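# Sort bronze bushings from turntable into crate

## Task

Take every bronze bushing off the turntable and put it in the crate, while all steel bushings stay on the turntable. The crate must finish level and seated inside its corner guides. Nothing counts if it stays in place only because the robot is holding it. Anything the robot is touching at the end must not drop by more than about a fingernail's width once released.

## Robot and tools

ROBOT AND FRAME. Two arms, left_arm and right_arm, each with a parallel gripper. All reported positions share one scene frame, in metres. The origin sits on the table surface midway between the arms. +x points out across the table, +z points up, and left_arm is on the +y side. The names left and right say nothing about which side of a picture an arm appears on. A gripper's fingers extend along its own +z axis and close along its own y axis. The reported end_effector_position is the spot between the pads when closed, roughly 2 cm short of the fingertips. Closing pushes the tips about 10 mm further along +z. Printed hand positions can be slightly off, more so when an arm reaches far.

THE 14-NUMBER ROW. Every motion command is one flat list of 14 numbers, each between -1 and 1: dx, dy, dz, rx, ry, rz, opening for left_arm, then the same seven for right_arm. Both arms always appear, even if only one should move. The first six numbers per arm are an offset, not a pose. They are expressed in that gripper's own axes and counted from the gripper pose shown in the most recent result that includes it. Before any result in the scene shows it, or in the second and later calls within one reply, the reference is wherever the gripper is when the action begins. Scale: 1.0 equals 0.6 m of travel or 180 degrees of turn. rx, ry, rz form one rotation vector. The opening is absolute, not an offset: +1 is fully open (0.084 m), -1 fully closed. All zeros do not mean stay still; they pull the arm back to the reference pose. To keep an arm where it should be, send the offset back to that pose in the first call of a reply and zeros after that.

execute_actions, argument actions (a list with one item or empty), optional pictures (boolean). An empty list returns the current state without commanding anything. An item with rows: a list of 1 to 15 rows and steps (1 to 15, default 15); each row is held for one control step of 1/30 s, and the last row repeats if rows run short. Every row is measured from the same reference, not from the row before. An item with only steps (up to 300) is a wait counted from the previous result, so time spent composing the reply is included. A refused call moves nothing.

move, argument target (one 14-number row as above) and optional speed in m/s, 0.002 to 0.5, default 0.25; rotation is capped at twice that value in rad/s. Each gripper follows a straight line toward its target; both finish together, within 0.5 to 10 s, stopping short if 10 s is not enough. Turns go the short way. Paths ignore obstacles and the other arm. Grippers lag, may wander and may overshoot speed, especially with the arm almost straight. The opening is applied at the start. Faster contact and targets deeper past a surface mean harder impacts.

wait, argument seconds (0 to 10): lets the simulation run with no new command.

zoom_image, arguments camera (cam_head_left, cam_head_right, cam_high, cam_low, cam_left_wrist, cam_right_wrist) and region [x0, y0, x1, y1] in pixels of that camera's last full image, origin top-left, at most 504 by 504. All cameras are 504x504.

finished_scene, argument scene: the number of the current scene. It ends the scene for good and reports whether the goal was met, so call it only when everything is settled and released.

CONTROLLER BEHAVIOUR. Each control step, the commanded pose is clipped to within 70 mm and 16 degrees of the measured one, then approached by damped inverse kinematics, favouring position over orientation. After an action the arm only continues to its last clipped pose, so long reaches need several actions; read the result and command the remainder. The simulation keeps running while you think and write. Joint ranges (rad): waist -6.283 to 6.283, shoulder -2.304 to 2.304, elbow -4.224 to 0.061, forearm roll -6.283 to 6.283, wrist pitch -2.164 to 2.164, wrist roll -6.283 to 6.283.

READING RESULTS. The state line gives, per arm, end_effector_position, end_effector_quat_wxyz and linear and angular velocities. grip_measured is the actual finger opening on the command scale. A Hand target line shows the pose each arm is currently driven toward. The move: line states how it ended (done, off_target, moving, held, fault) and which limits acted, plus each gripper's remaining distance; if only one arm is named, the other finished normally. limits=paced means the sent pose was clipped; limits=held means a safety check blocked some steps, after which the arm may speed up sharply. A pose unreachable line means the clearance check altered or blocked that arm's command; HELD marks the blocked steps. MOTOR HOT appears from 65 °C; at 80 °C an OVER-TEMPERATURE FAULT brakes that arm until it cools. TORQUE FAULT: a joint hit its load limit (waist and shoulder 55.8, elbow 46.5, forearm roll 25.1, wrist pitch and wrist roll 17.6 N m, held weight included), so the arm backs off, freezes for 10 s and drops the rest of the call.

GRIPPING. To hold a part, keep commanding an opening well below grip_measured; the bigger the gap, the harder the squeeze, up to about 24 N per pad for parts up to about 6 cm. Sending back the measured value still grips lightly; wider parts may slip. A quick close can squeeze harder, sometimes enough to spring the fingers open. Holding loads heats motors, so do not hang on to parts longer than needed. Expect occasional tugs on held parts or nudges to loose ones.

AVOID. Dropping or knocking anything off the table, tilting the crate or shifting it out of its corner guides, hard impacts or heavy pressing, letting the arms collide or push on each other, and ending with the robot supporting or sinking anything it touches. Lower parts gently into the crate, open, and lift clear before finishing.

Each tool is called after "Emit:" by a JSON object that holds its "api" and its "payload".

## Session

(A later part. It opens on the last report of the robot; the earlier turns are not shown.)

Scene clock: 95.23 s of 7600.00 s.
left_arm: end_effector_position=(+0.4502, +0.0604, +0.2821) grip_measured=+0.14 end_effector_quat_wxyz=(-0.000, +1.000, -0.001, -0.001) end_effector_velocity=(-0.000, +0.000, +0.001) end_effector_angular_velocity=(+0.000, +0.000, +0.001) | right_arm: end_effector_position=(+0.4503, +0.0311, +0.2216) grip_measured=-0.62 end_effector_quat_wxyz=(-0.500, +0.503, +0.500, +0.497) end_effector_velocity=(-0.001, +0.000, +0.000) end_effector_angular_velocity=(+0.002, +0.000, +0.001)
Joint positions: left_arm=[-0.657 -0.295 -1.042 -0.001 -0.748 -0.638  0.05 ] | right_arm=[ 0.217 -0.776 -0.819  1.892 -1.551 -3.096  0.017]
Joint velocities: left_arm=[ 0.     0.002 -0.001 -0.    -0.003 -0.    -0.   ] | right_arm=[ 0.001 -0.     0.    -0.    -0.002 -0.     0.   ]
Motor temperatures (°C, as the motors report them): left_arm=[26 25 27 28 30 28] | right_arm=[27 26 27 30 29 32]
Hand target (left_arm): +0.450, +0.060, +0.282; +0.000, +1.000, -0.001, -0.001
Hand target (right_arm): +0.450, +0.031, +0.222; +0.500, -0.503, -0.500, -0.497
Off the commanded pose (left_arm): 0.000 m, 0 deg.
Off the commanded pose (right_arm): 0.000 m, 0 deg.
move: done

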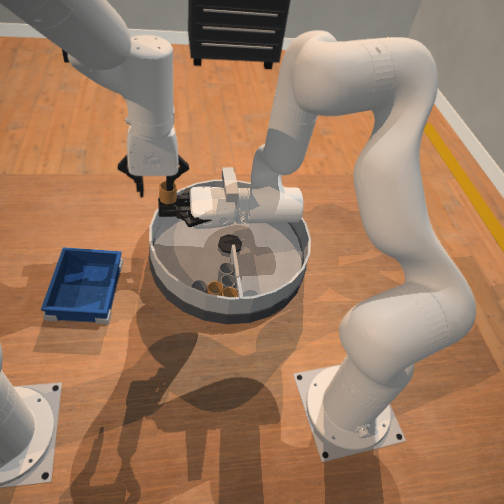

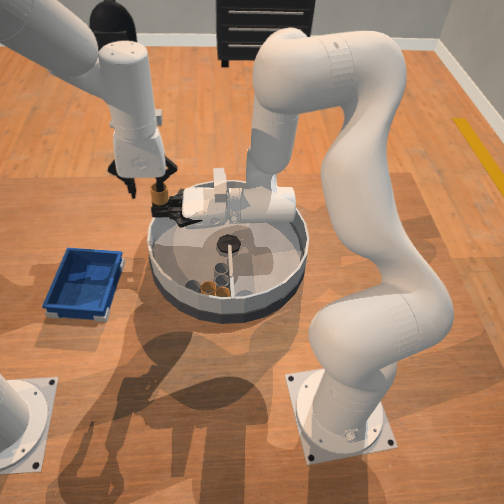

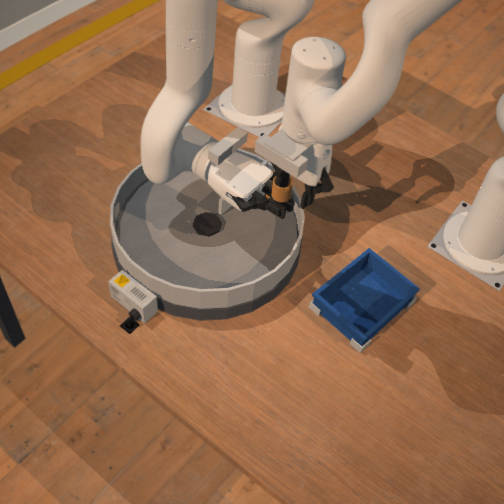

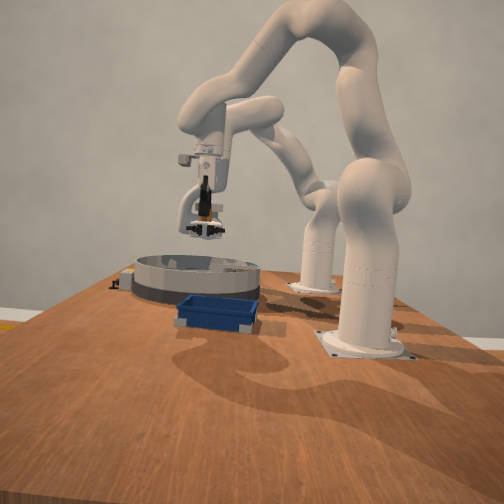

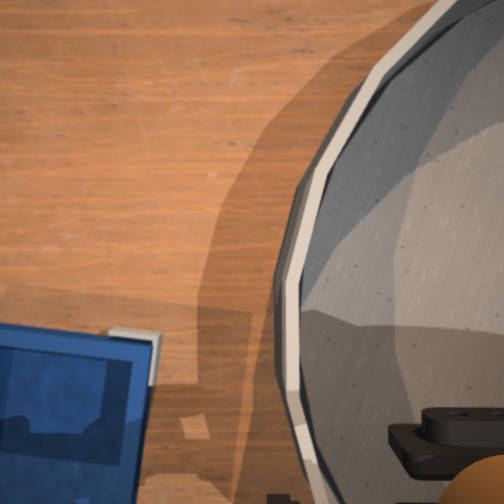

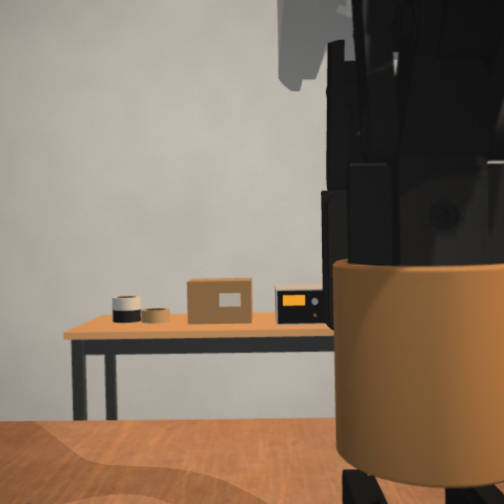

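Emit:
{"api": "move", "payload": {"target": [0,0,0,0,0,0,0.15,0,0,0,0,0,0,0.2]}}

Emit:
{"api": "move", "payload": {"target": [0,0,0.063,0,0,0,0.15,0,0,0,0,0,0,0.2], "speed": 0.08}}

Emit:
{"api": "move", "payload": {"target": [0,0,0,0,0,0,0.15,0,0,0,0,0,0,-1]}}

Emit:
{"api": "move", "payload": {"target": [0,-0.004,-0.013,0,0,0,0.15,0,0,0,0,0,0,-1], "speed": 0.008}}

Emit:
{"api": "zoom_image", "payload": {"camera": "cam_head_left", "region": [130,160,210,240]}}

Scene clock: 97.80 s of 7600.00 s.
left_arm: end_effector_position=(+0.4502, +0.0604, +0.2821) grip_measured=+0.14 end_effector_quat_wxyz=(-0.000, +1.000, -0.001, -0.001) end_effector_velocity=(-0.000, +0.000, +0.000) end_effector_angular_velocity=(-0.000, -0.000, -0.001) | right_arm: end_effector_position=(+0.4503, +0.0311, +0.2216) grip_measured=+0.19 end_effector_quat_wxyz=(-0.500, +0.503, +0.500, +0.497) end_effector_velocity=(+0.000, -0.000, +0.000) end_effector_angular_velocity=(+0.001, -0.001, -0.000)
Joint positions: left_arm=[-0.657 -0.295 -1.042 -0.001 -0.748 -0.638  0.05 ] | right_arm=[ 0.217 -0.776 -0.819  1.892 -1.551 -3.096  0.052]
Joint velocities: left_arm=[ 0.     0.     0.    -0.    -0.     0.001 -0.   ] | right_arm=[-0.    -0.    -0.001 -0.    -0.001 -0.     0.   ]
Motor temperatures (°C, as the motors report them): left_arm=[26 25 27 28 30 28] | right_arm=[27 26 27 30 29 32]
Hand target (left_arm): +0.450, +0.060, +0.282; -0.000, +1.000, -0.001, -0.001
Hand target (right_arm): +0.450, +0.031, +0.222; +0.500, -0.503, -0.500, -0.497
Off the commanded pose (left_arm): 0.000 m, 0 deg.
Off the commanded pose (right_arm): 0.000 m, 0 deg.
move: done

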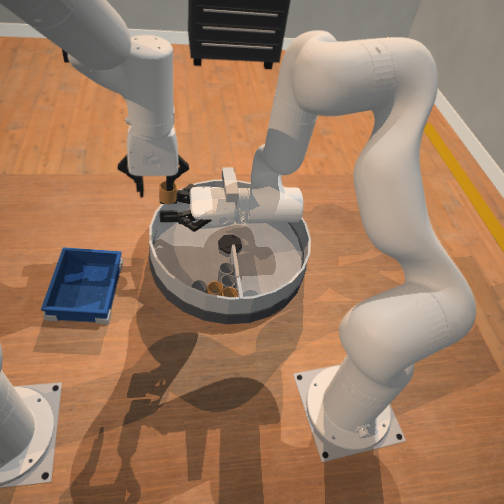

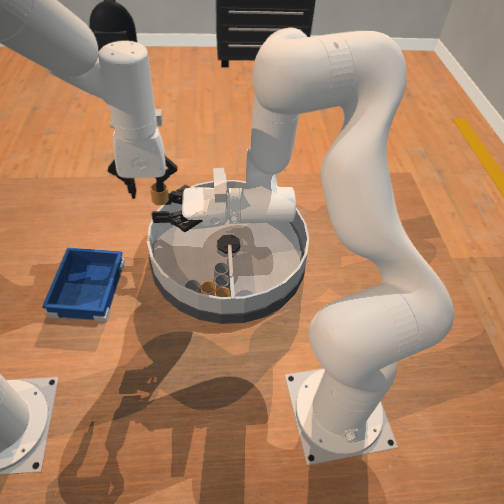

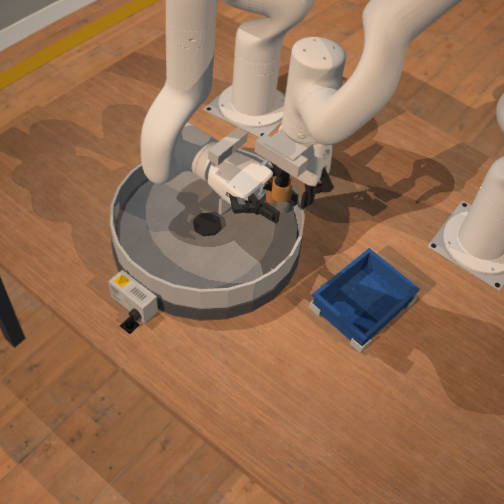

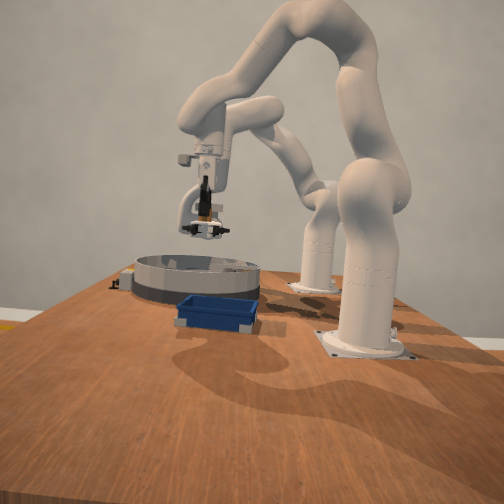

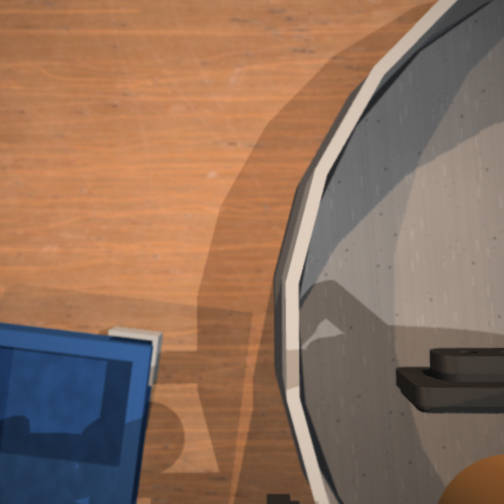

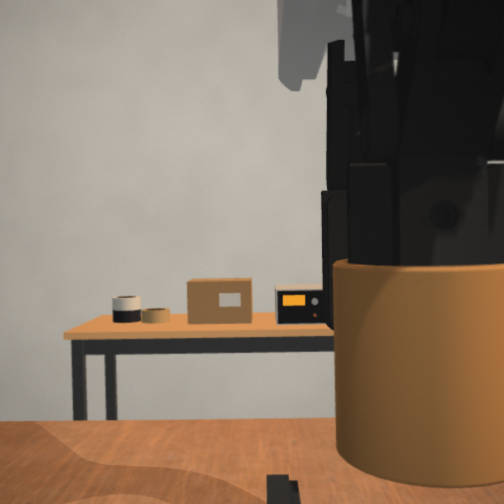

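Scene clock: 98.63 s of 7600.00 s.
left_arm: end_effector_position=(+0.4502, +0.0603, +0.2447) grip_measured=+0.14 end_effector_quat_wxyz=(+0.000, +1.000, -0.001, -0.001) end_effector_velocity=(+0.000, +0.000, -0.002) end_effector_angular_velocity=(+0.000, +0.000, -0.000) | right_arm: end_effector_position=(+0.4503, +0.0311, +0.2216) grip_measured=+0.19 end_effector_quat_wxyz=(-0.500, +0.503, +0.500, +0.497) end_effector_velocity=(+0.000, +0.000, +0.000) end_effector_angular_velocity=(+0.001, -0.001, +0.000)
Joint positions: left_arm=[-0.658 -0.344 -1.01  -0.001 -0.668 -0.638  0.05 ] | right_arm=[ 0.217 -0.776 -0.819  1.892 -1.551 -3.096  0.052]
Joint velocities: left_arm=[ 0.    -0.003  0.001  0.     0.004  0.     0.   ] | right_arm=[ 0.  0. -0. -0. -0.  0. -0.]
Motor temperatures (°C, as the motors report them): left_arm=[26 25 27 28 30 28] | right_arm=[27 26 27 30 29 32]
Hand target (left_arm): +0.450, +0.060, +0.244; -0.000, +1.000, -0.001, -0.001
Hand target (right_arm): +0.450, +0.031, +0.222; +0.500, -0.503, -0.500, -0.497
Off the commanded pose (left_arm): 0.000 m, 0 deg.
Off the commanded pose (right_arm): 0.000 m, 0 deg.
move: done

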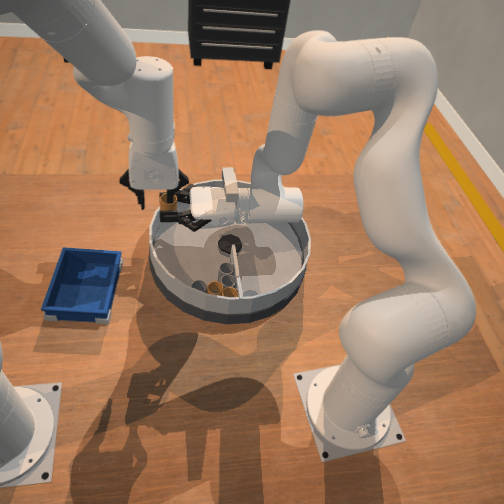

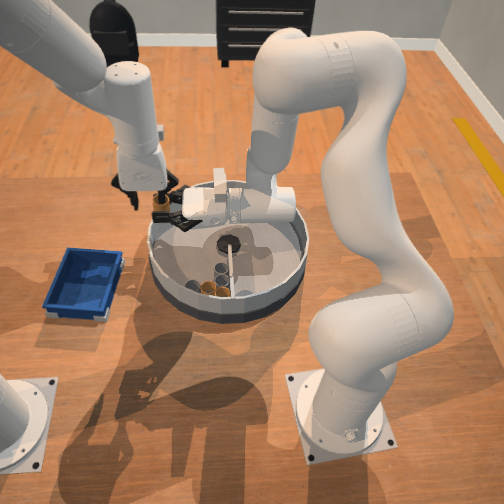

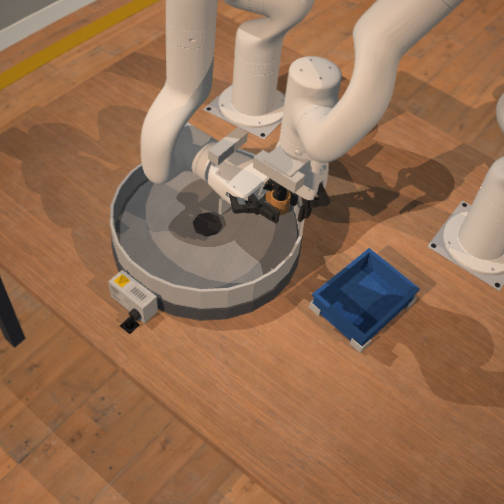

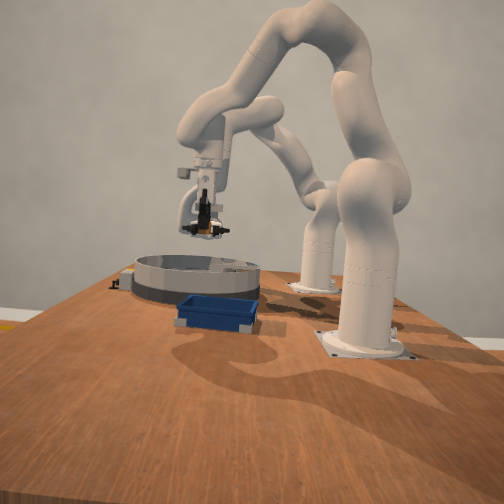

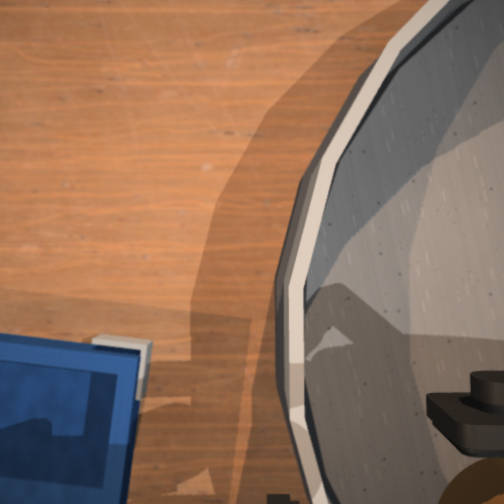

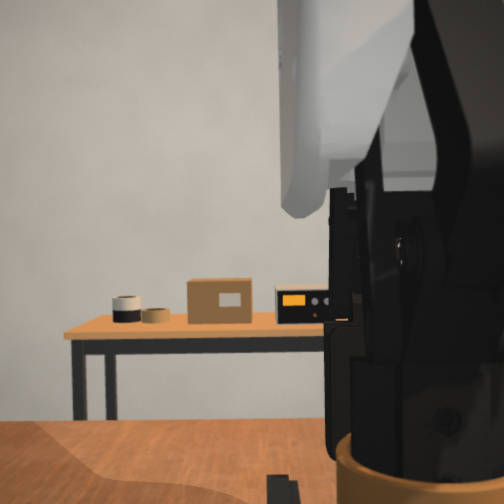

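Scene clock: 99.13 s of 7600.00 s.
left_arm: end_effector_position=(+0.4502, +0.0603, +0.2447) grip_measured=+0.14 end_effector_quat_wxyz=(+0.000, +1.000, -0.001, -0.001) end_effector_velocity=(+0.000, +0.000, +0.000) end_effector_angular_velocity=(+0.000, +0.000, -0.001) | right_arm: end_effector_position=(+0.4503, +0.0311, +0.2216) grip_measured=-0.15 end_effector_quat_wxyz=(-0.500, +0.503, +0.500, +0.497) end_effector_velocity=(+0.000, -0.000, -0.000) end_effector_angular_velocity=(-0.000, +0.001, -0.001)
Joint positions: left_arm=[-0.658 -0.344 -1.01  -0.001 -0.668 -0.638  0.05 ] | right_arm=[ 0.217 -0.776 -0.819  1.892 -1.551 -3.096  0.038]
Joint velocities: left_arm=[ 0.     0.     0.     0.    -0.     0.002 -0.   ] | right_arm=[-0.    -0.001  0.     0.     0.     0.     0.   ]
Motor temperatures (°C, as the motors report them): left_arm=[26 25 27 28 30 28] | right_arm=[27 26 27 30 29 32]
Hand target (left_arm): +0.450, +0.060, +0.245; +0.000, +1.000, -0.001, -0.001
Hand target (right_arm): +0.450, +0.031, +0.222; +0.500, -0.503, -0.500, -0.497
Off the commanded pose (left_arm): 0.000 m, 0 deg.
Off the commanded pose (right_arm): 0.000 m, 0 deg.
move: done

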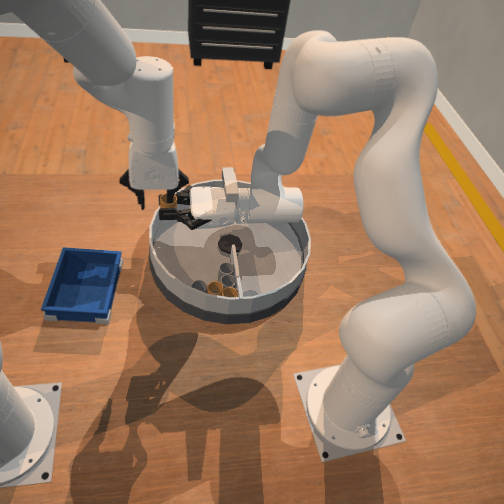

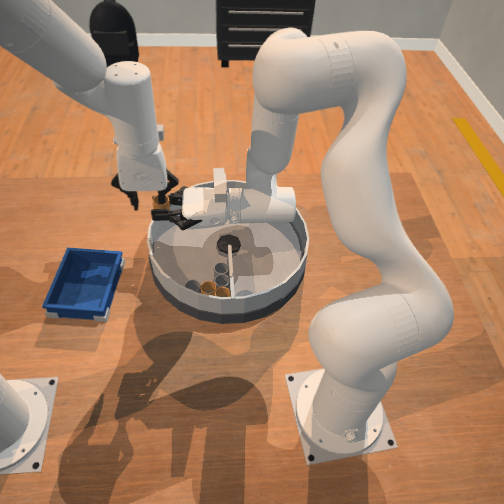

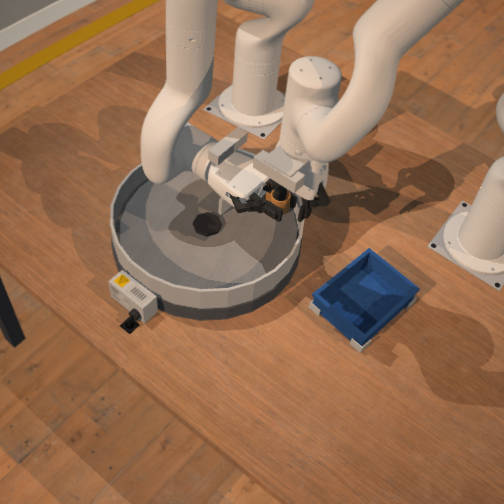

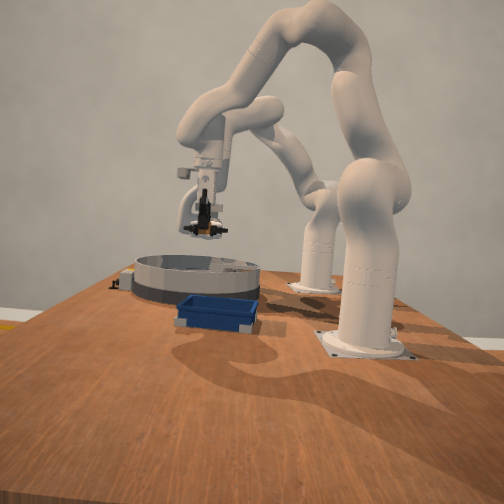

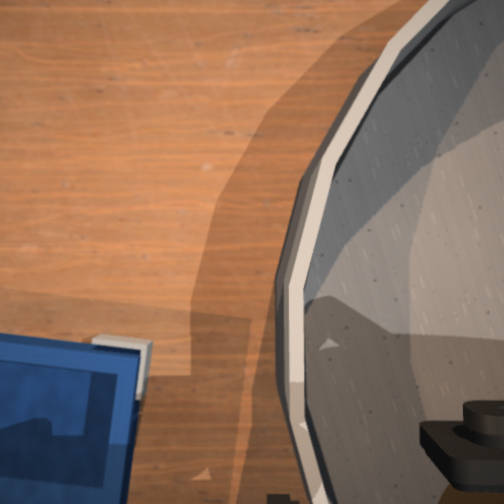

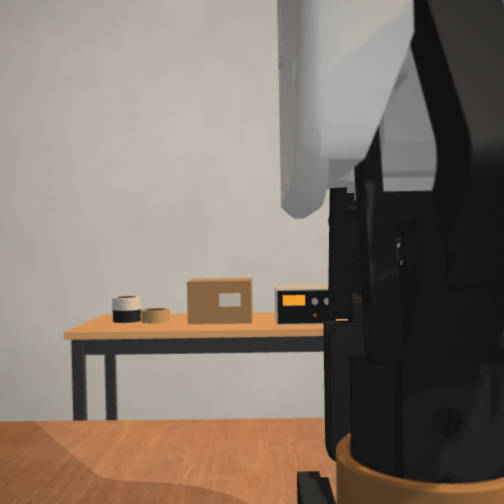

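Scene clock: 100.37 s of 7600.00 s.
left_arm: end_effector_position=(+0.4502, +0.0627, +0.2524) grip_measured=+0.14 end_effector_quat_wxyz=(+0.000, +1.000, -0.001, -0.001) end_effector_velocity=(-0.000, +0.000, +0.001) end_effector_angular_velocity=(-0.000, -0.000, +0.001) | right_arm: end_effector_position=(+0.4503, +0.0311, +0.2216) grip_measured=-0.15 end_effector_quat_wxyz=(-0.499, +0.503, +0.500, +0.497) end_effector_velocity=(+0.000, -0.000, +0.000) end_effector_angular_velocity=(+0.000, -0.000, -0.001)
Joint positions: left_arm=[-0.654 -0.33  -1.012 -0.001 -0.683 -0.634  0.05 ] | right_arm=[ 0.217 -0.776 -0.819  1.892 -1.551 -3.096  0.038]
Joint velocities: left_arm=[ 0.     0.001 -0.    -0.    -0.001 -0.001  0.   ] | right_arm=[-0.  0. -0.  0.  0. -0.  0.]
Motor temperatures (°C, as the motors report them): left_arm=[26 25 27 28 30 28] | right_arm=[27 26 27 30 29 32]
Hand target (left_arm): +0.450, +0.063, +0.252; +0.000, +1.000, -0.001, -0.001
Hand target (right_arm): +0.450, +0.031, +0.222; +0.500, -0.503, -0.500, -0.497
Off the commanded pose (left_arm): 0.000 m, 0 deg.
Off the commanded pose (right_arm): 0.000 m, 0 deg.
move: done

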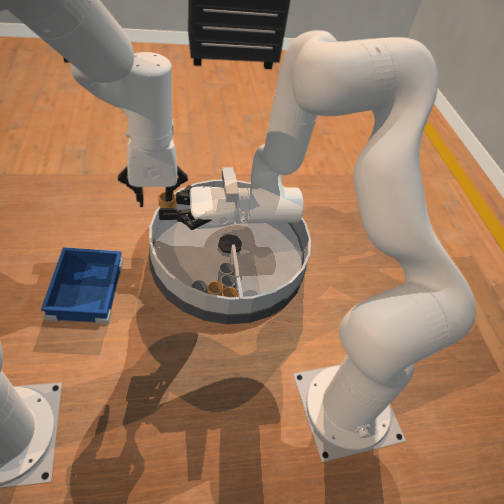

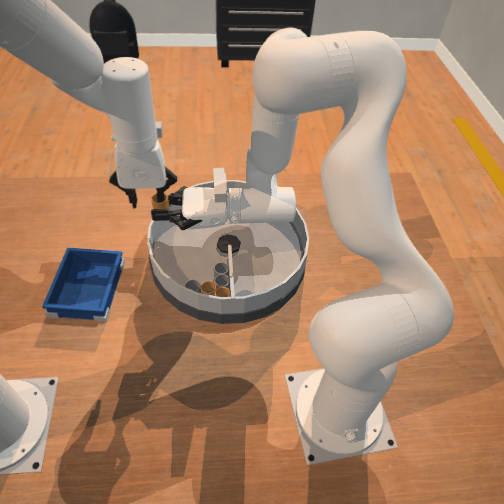

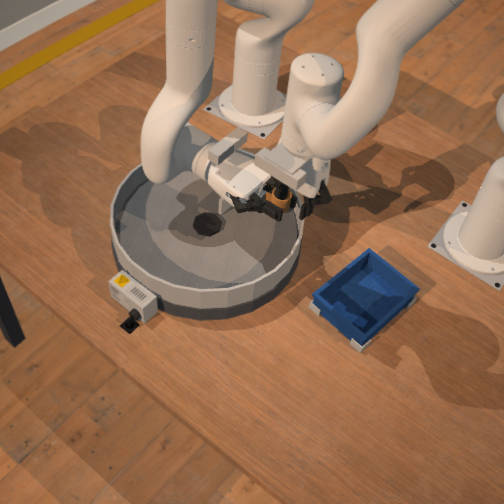

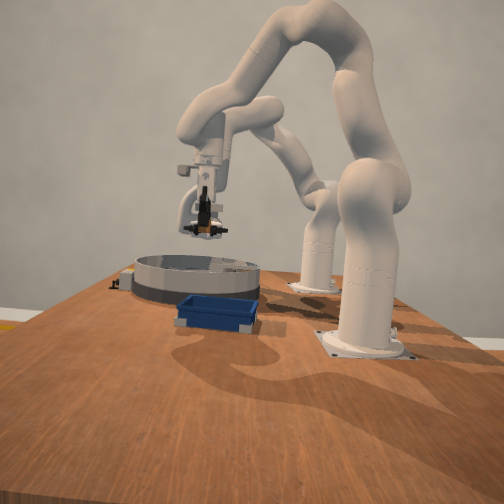

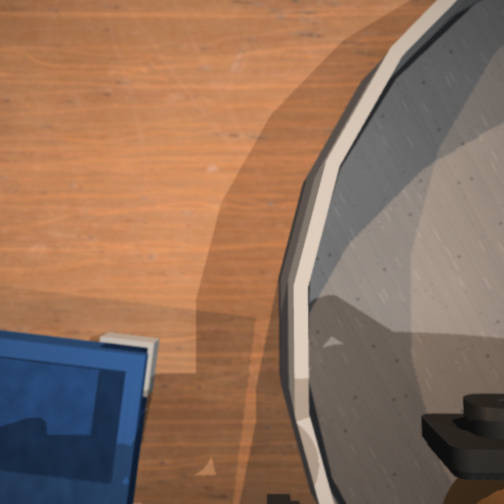

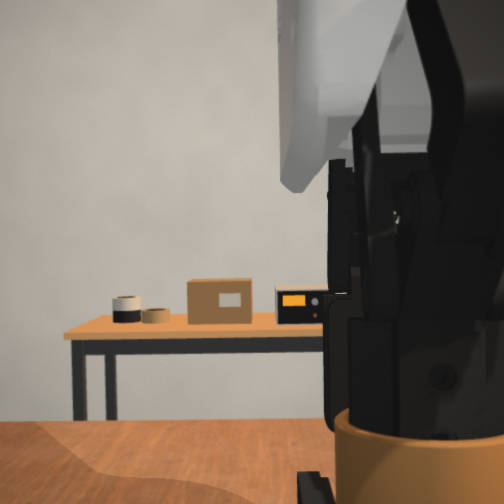

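Region (130, 160, 210, 240) of cam_head_left's 504x504 image, scaled by 6.300, with more detail than that image has.

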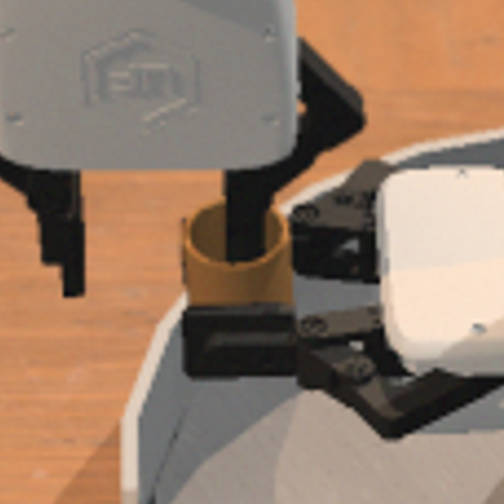

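Emit:
{"api": "move", "payload": {"target": [0.0087,0.0008,-0.005,0,0,0.061,0.15,0,0,0,0,0,0,-1], "speed": 0.05}}

Scene clock: 104.10 s of 7600.00 s.
left_arm: end_effector_position=(+0.4555, +0.0622, +0.2555) grip_measured=+0.14 end_effector_quat_wxyz=(+0.000, +0.995, -0.096, -0.001) end_effector_velocity=(+0.000, +0.000, +0.000) end_effector_angular_velocity=(-0.000, +0.000, -0.011) | right_arm: end_effector_position=(+0.4503, +0.0311, +0.2215) grip_measured=-0.15 end_effector_quat_wxyz=(-0.499, +0.503, +0.500, +0.497) end_effector_velocity=(-0.001, +0.000, -0.000) end_effector_angular_velocity=(+0.000, +0.001, +0.001)
Joint positions: left_arm=[-0.649 -0.336 -1.028 -0.001 -0.693 -0.438  0.05 ] | right_arm=[ 0.217 -0.776 -0.819  1.892 -1.551 -3.096  0.038]
Joint velocities: left_arm=[ 0.001 -0.    -0.001 -0.001 -0.     0.012 -0.   ] | right_arm=[ 0.    -0.001  0.001 -0.    -0.     0.     0.   ]
Motor temperatures (°C, as the motors report them): left_arm=[26 25 27 28 30 28] | right_arm=[27 26 27 30 29 32]
Hand target (left_arm): +0.455, +0.062, +0.255; +0.000, +0.995, -0.097, -0.001
Hand target (right_arm): +0.450, +0.031, +0.222; +0.499, -0.503, -0.500, -0.497
Off the commanded pose (left_arm): 0.000 m, 0 deg.
Off the commanded pose (right_arm): 0.000 m, 0 deg.
move: done

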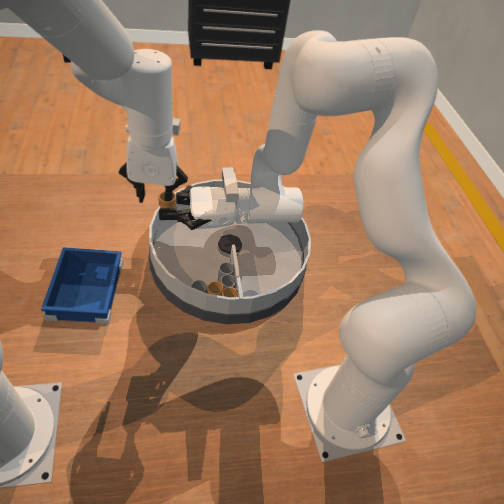

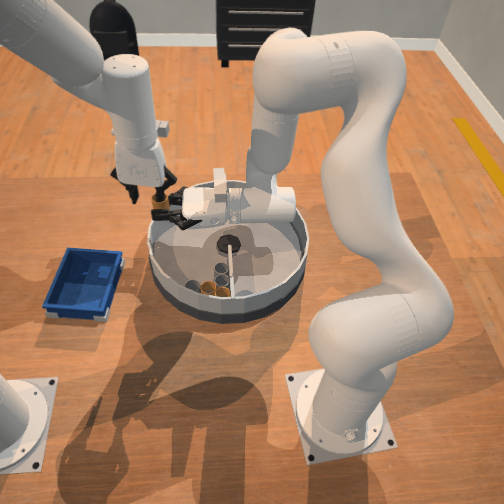

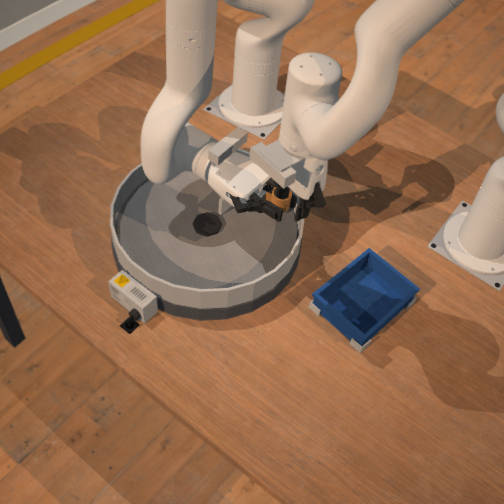

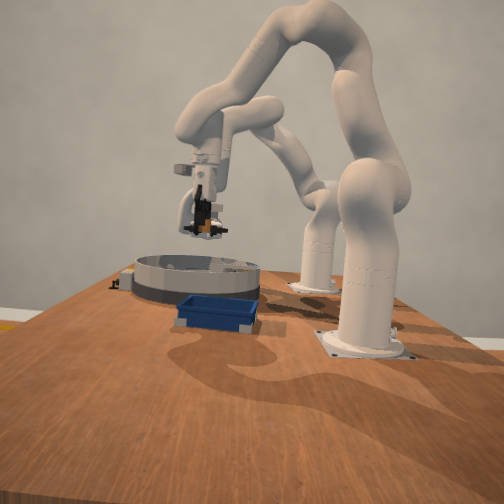

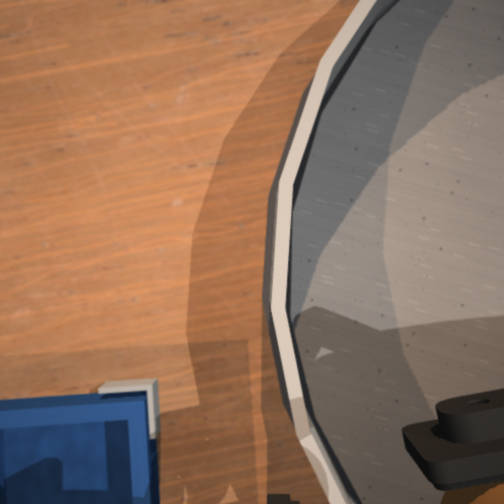

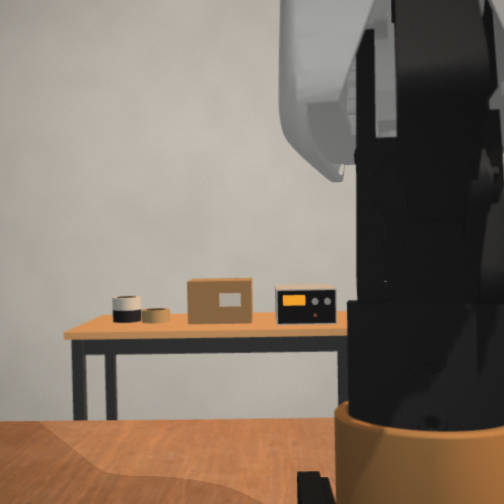

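Twisting works. Twist back while pulling.

Emit:
{"api": "move", "payload": {"target": [-0.0087,0.0008,-0.012,0,0,-0.061,0.15,0,0,0,0,0,0,-1], "speed": 0.05}}

Scene clock: 106.83 s of 7600.00 s.
left_arm: end_effector_position=(+0.4502, +0.0627, +0.2626) grip_measured=+0.14 end_effector_quat_wxyz=(+0.000, +1.000, -0.001, -0.001) end_effector_velocity=(-0.000, -0.000, +0.000) end_effector_angular_velocity=(+0.000, -0.000, +0.007) | right_arm: end_effector_position=(+0.4503, +0.0311, +0.2215) grip_measured=-0.15 end_effector_quat_wxyz=(-0.499, +0.503, +0.500, +0.497) end_effector_velocity=(+0.000, -0.000, -0.000) end_effector_angular_velocity=(+0.000, +0.000, -0.001)
Joint positions: left_arm=[-0.654 -0.316 -1.02  -0.001 -0.705 -0.634  0.05 ] | right_arm=[ 0.217 -0.776 -0.819  1.892 -1.551 -3.096  0.038]
Joint velocities: left_arm=[-0.001  0.001  0.     0.    -0.    -0.008 -0.   ] | right_arm=[-0.001 -0.    -0.     0.    -0.    -0.    -0.   ]
Motor temperatures (°C, as the motors report them): left_arm=[26 25 27 28 30 28] | right_arm=[27 26 27 30 29 32]
Hand target (left_arm): +0.450, +0.063, +0.263; +0.000, +1.000, -0.001, -0.001
Hand target (right_arm): +0.450, +0.031, +0.222; +0.499, -0.503, -0.500, -0.497
Off the commanded pose (left_arm): 0.000 m, 0 deg.
Off the commanded pose (right_arm): 0.000 m, 0 deg.
move: done

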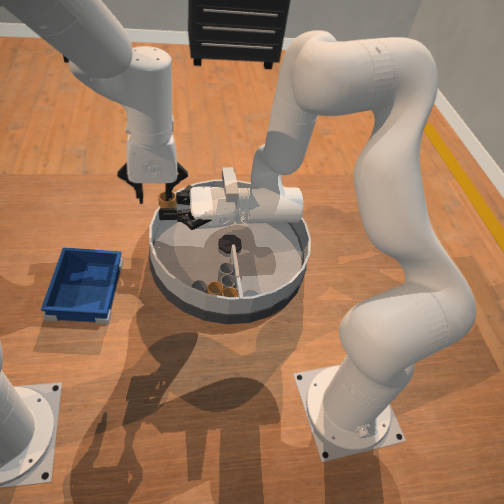

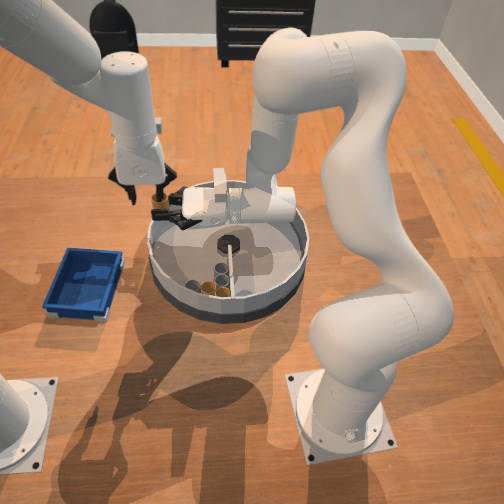

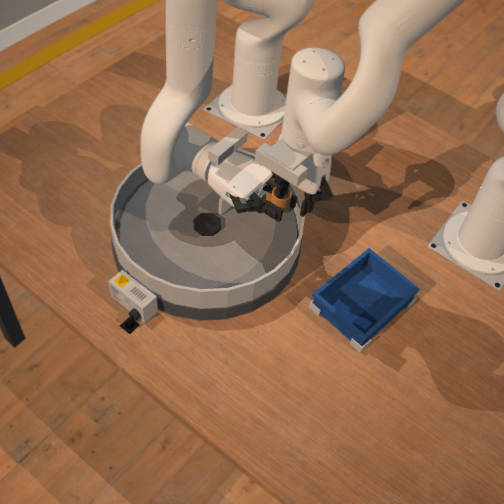

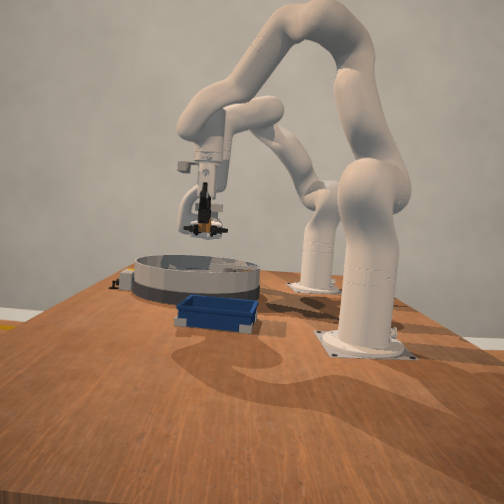

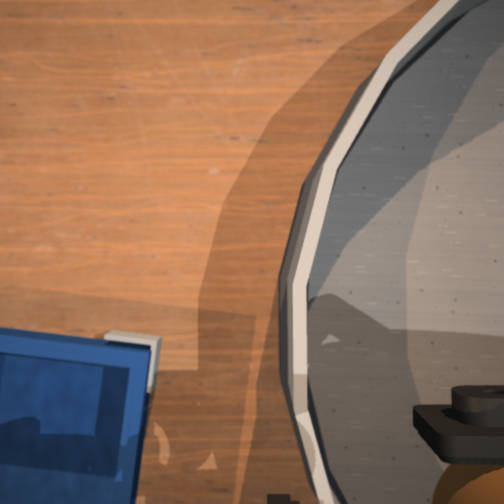

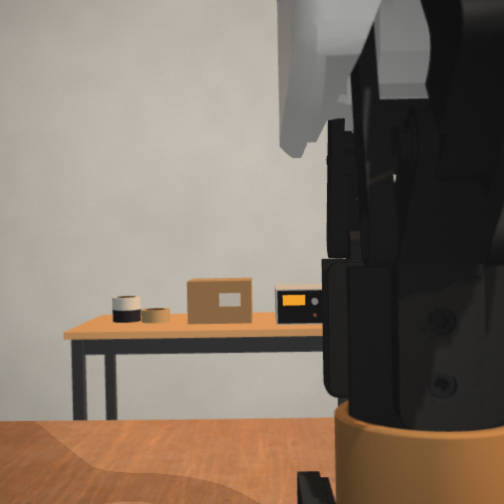

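Emit:
{"api": "move", "payload": {"target": [0,0,-0.033,0,0,0,0.15,0,0,0,0,0,0,-1], "speed": 0.015}}

Emit:
{"api": "move", "payload": {"target": [0,0.045,0,0,0,0,0.15,0,0,0,0,0,0,-1], "speed": 0.06}}

Emit:
{"api": "zoom_image", "payload": {"camera": "cam_head_left", "region": [130,160,210,240]}}

Scene clock: 109.13 s of 7600.00 s.
left_arm: end_effector_position=(+0.4502, +0.0627, +0.2823) grip_measured=+0.14 end_effector_quat_wxyz=(+0.000, +1.000, -0.001, -0.001) end_effector_velocity=(-0.001, +0.000, +0.001) end_effector_angular_velocity=(+0.000, +0.002, -0.000) | right_arm: end_effector_position=(+0.4503, +0.0311, +0.2215) grip_measured=-0.15 end_effector_quat_wxyz=(-0.499, +0.503, +0.500, +0.497) end_effector_velocity=(-0.000, -0.000, +0.000) end_effector_angular_velocity=(-0.001, -0.000, +0.000)
Joint positions: left_arm=[-0.654 -0.291 -1.038 -0.001 -0.748 -0.634  0.05 ] | right_arm=[ 0.217 -0.776 -0.819  1.892 -1.551 -3.096  0.038]
Joint velocities: left_arm=[-0.     0.001 -0.001 -0.001 -0.003  0.001  0.   ] | right_arm=[-0.     0.001  0.    -0.     0.001 -0.    -0.   ]
Motor temperatures (°C, as the motors report them): left_arm=[26 25 27 28 30 28] | right_arm=[27 26 27 30 29 32]
Hand target (left_arm): +0.450, +0.063, +0.282; +0.000, +1.000, -0.001, -0.001
Hand target (right_arm): +0.450, +0.031, +0.222; +0.499, -0.503, -0.500, -0.497
Off the commanded pose (left_arm): 0.000 m, 0 deg.
Off the commanded pose (right_arm): 0.000 m, 0 deg.
move: done

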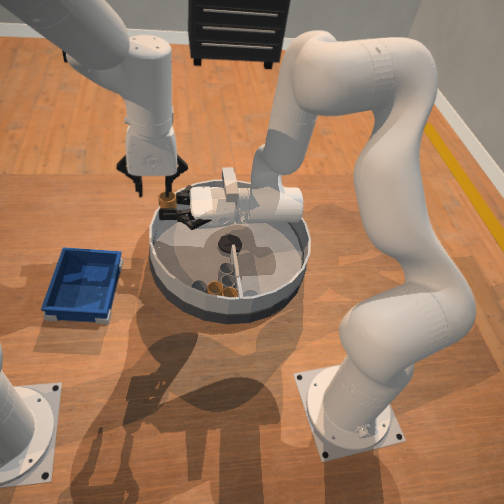

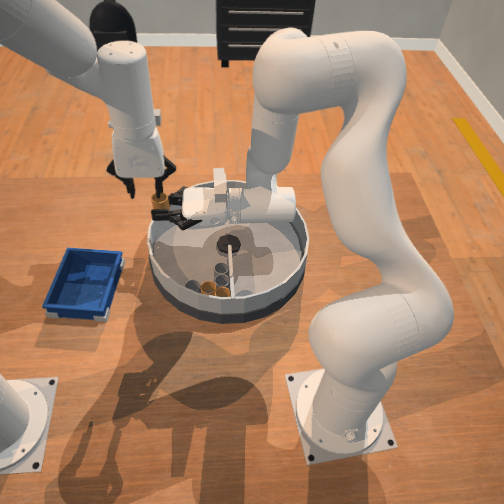

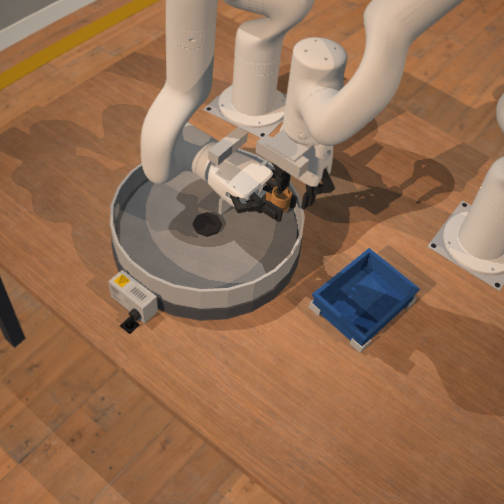

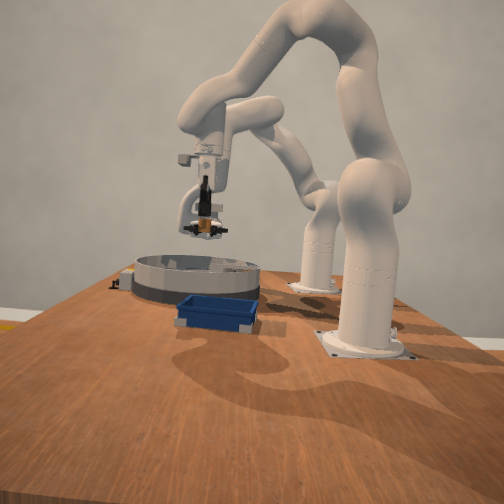

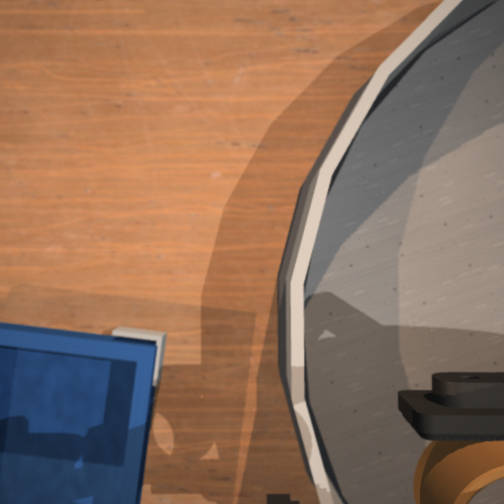

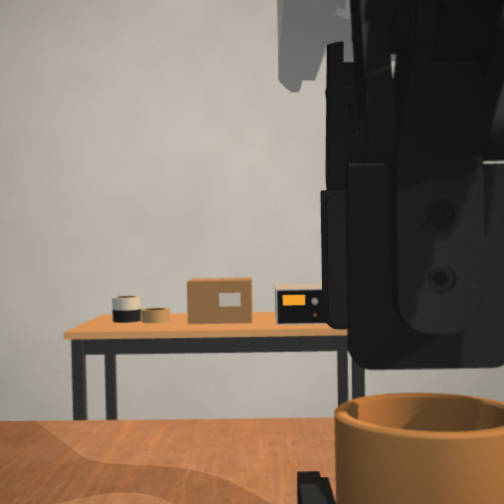

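Scene clock: 109.93 s of 7600.00 s.
left_arm: end_effector_position=(+0.4503, +0.0359, +0.2823) grip_measured=+0.14 end_effector_quat_wxyz=(+0.000, +1.000, -0.001, -0.001) end_effector_velocity=(-0.000, -0.002, +0.000) end_effector_angular_velocity=(+0.000, -0.001, -0.003) | right_arm: end_effector_position=(+0.4503, +0.0311, +0.2215) grip_measured=-0.15 end_effector_quat_wxyz=(-0.499, +0.503, +0.500, +0.497) end_effector_velocity=(+0.000, -0.000, -0.000) end_effector_angular_velocity=(+0.000, +0.000, -0.000)
Joint positions: left_arm=[-0.694 -0.329 -1.087 -0.001 -0.759 -0.675  0.05 ] | right_arm=[ 0.217 -0.776 -0.819  1.892 -1.551 -3.096  0.038]
Joint velocities: left_arm=[-0.003 -0.002 -0.003  0.001 -0.     0.     0.   ] | right_arm=[-0.    -0.001 -0.001 -0.    -0.    -0.     0.   ]
Motor temperatures (°C, as the motors report them): left_arm=[26 25 27 28 30 28] | right_arm=[27 26 27 30 29 32]
Hand target (left_arm): +0.450, +0.036, +0.282; +0.000, +1.000, -0.001, -0.001
Hand target (right_arm): +0.450, +0.031, +0.222; +0.499, -0.503, -0.500, -0.497
Off the commanded pose (left_arm): 0.000 m, 0 deg.
Off the commanded pose (right_arm): 0.000 m, 0 deg.
move: done

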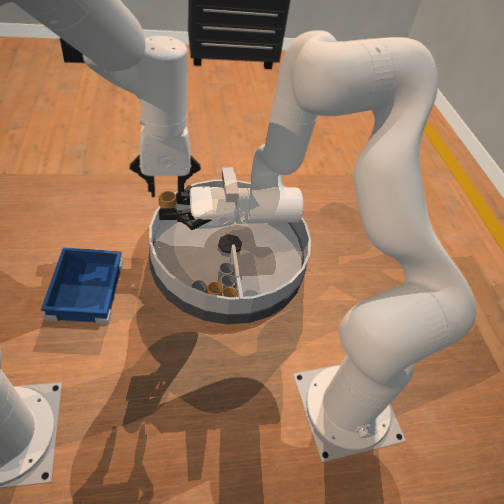

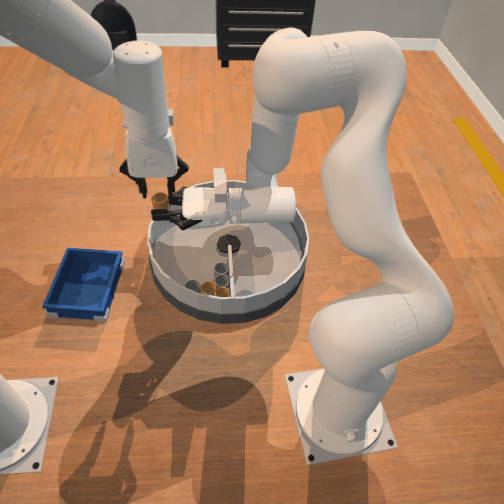

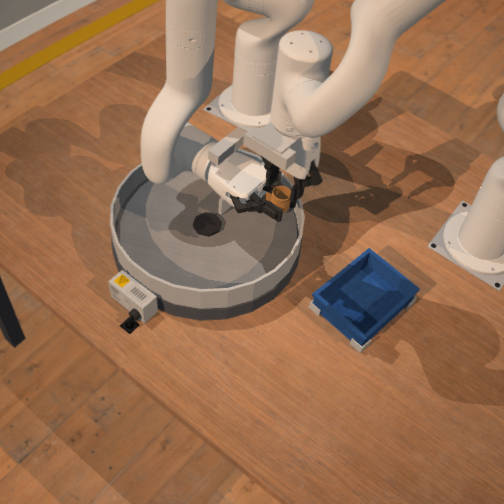

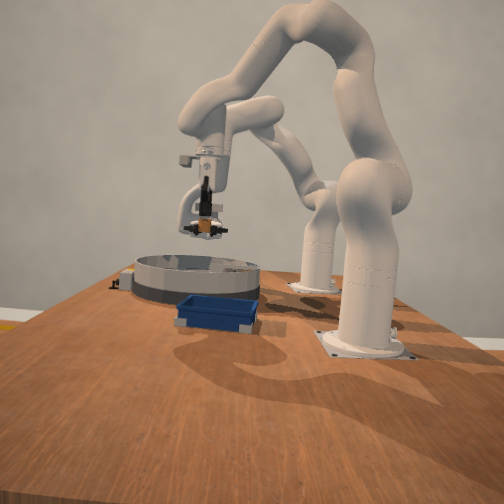

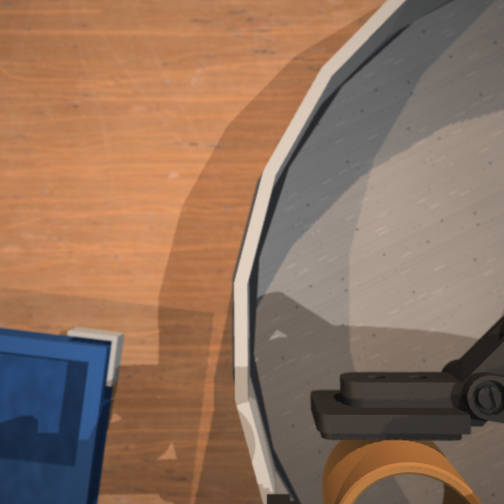

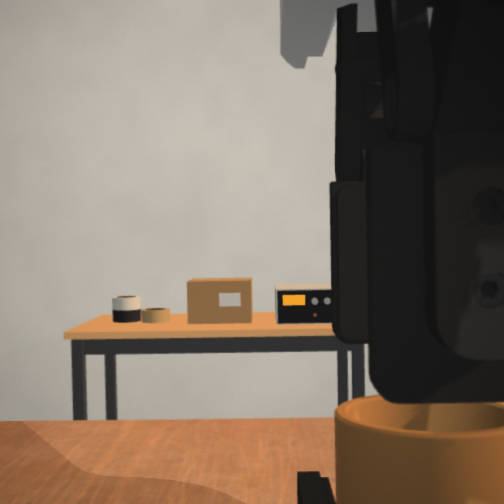

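Region (130, 160, 210, 240) of cam_head_left's 504x504 image, scaled by 6.300, with more detail than that image has.

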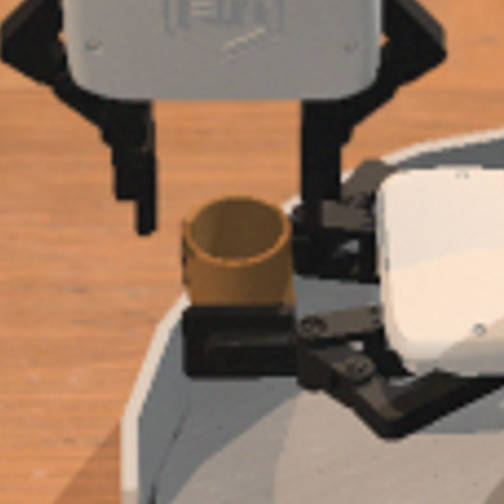

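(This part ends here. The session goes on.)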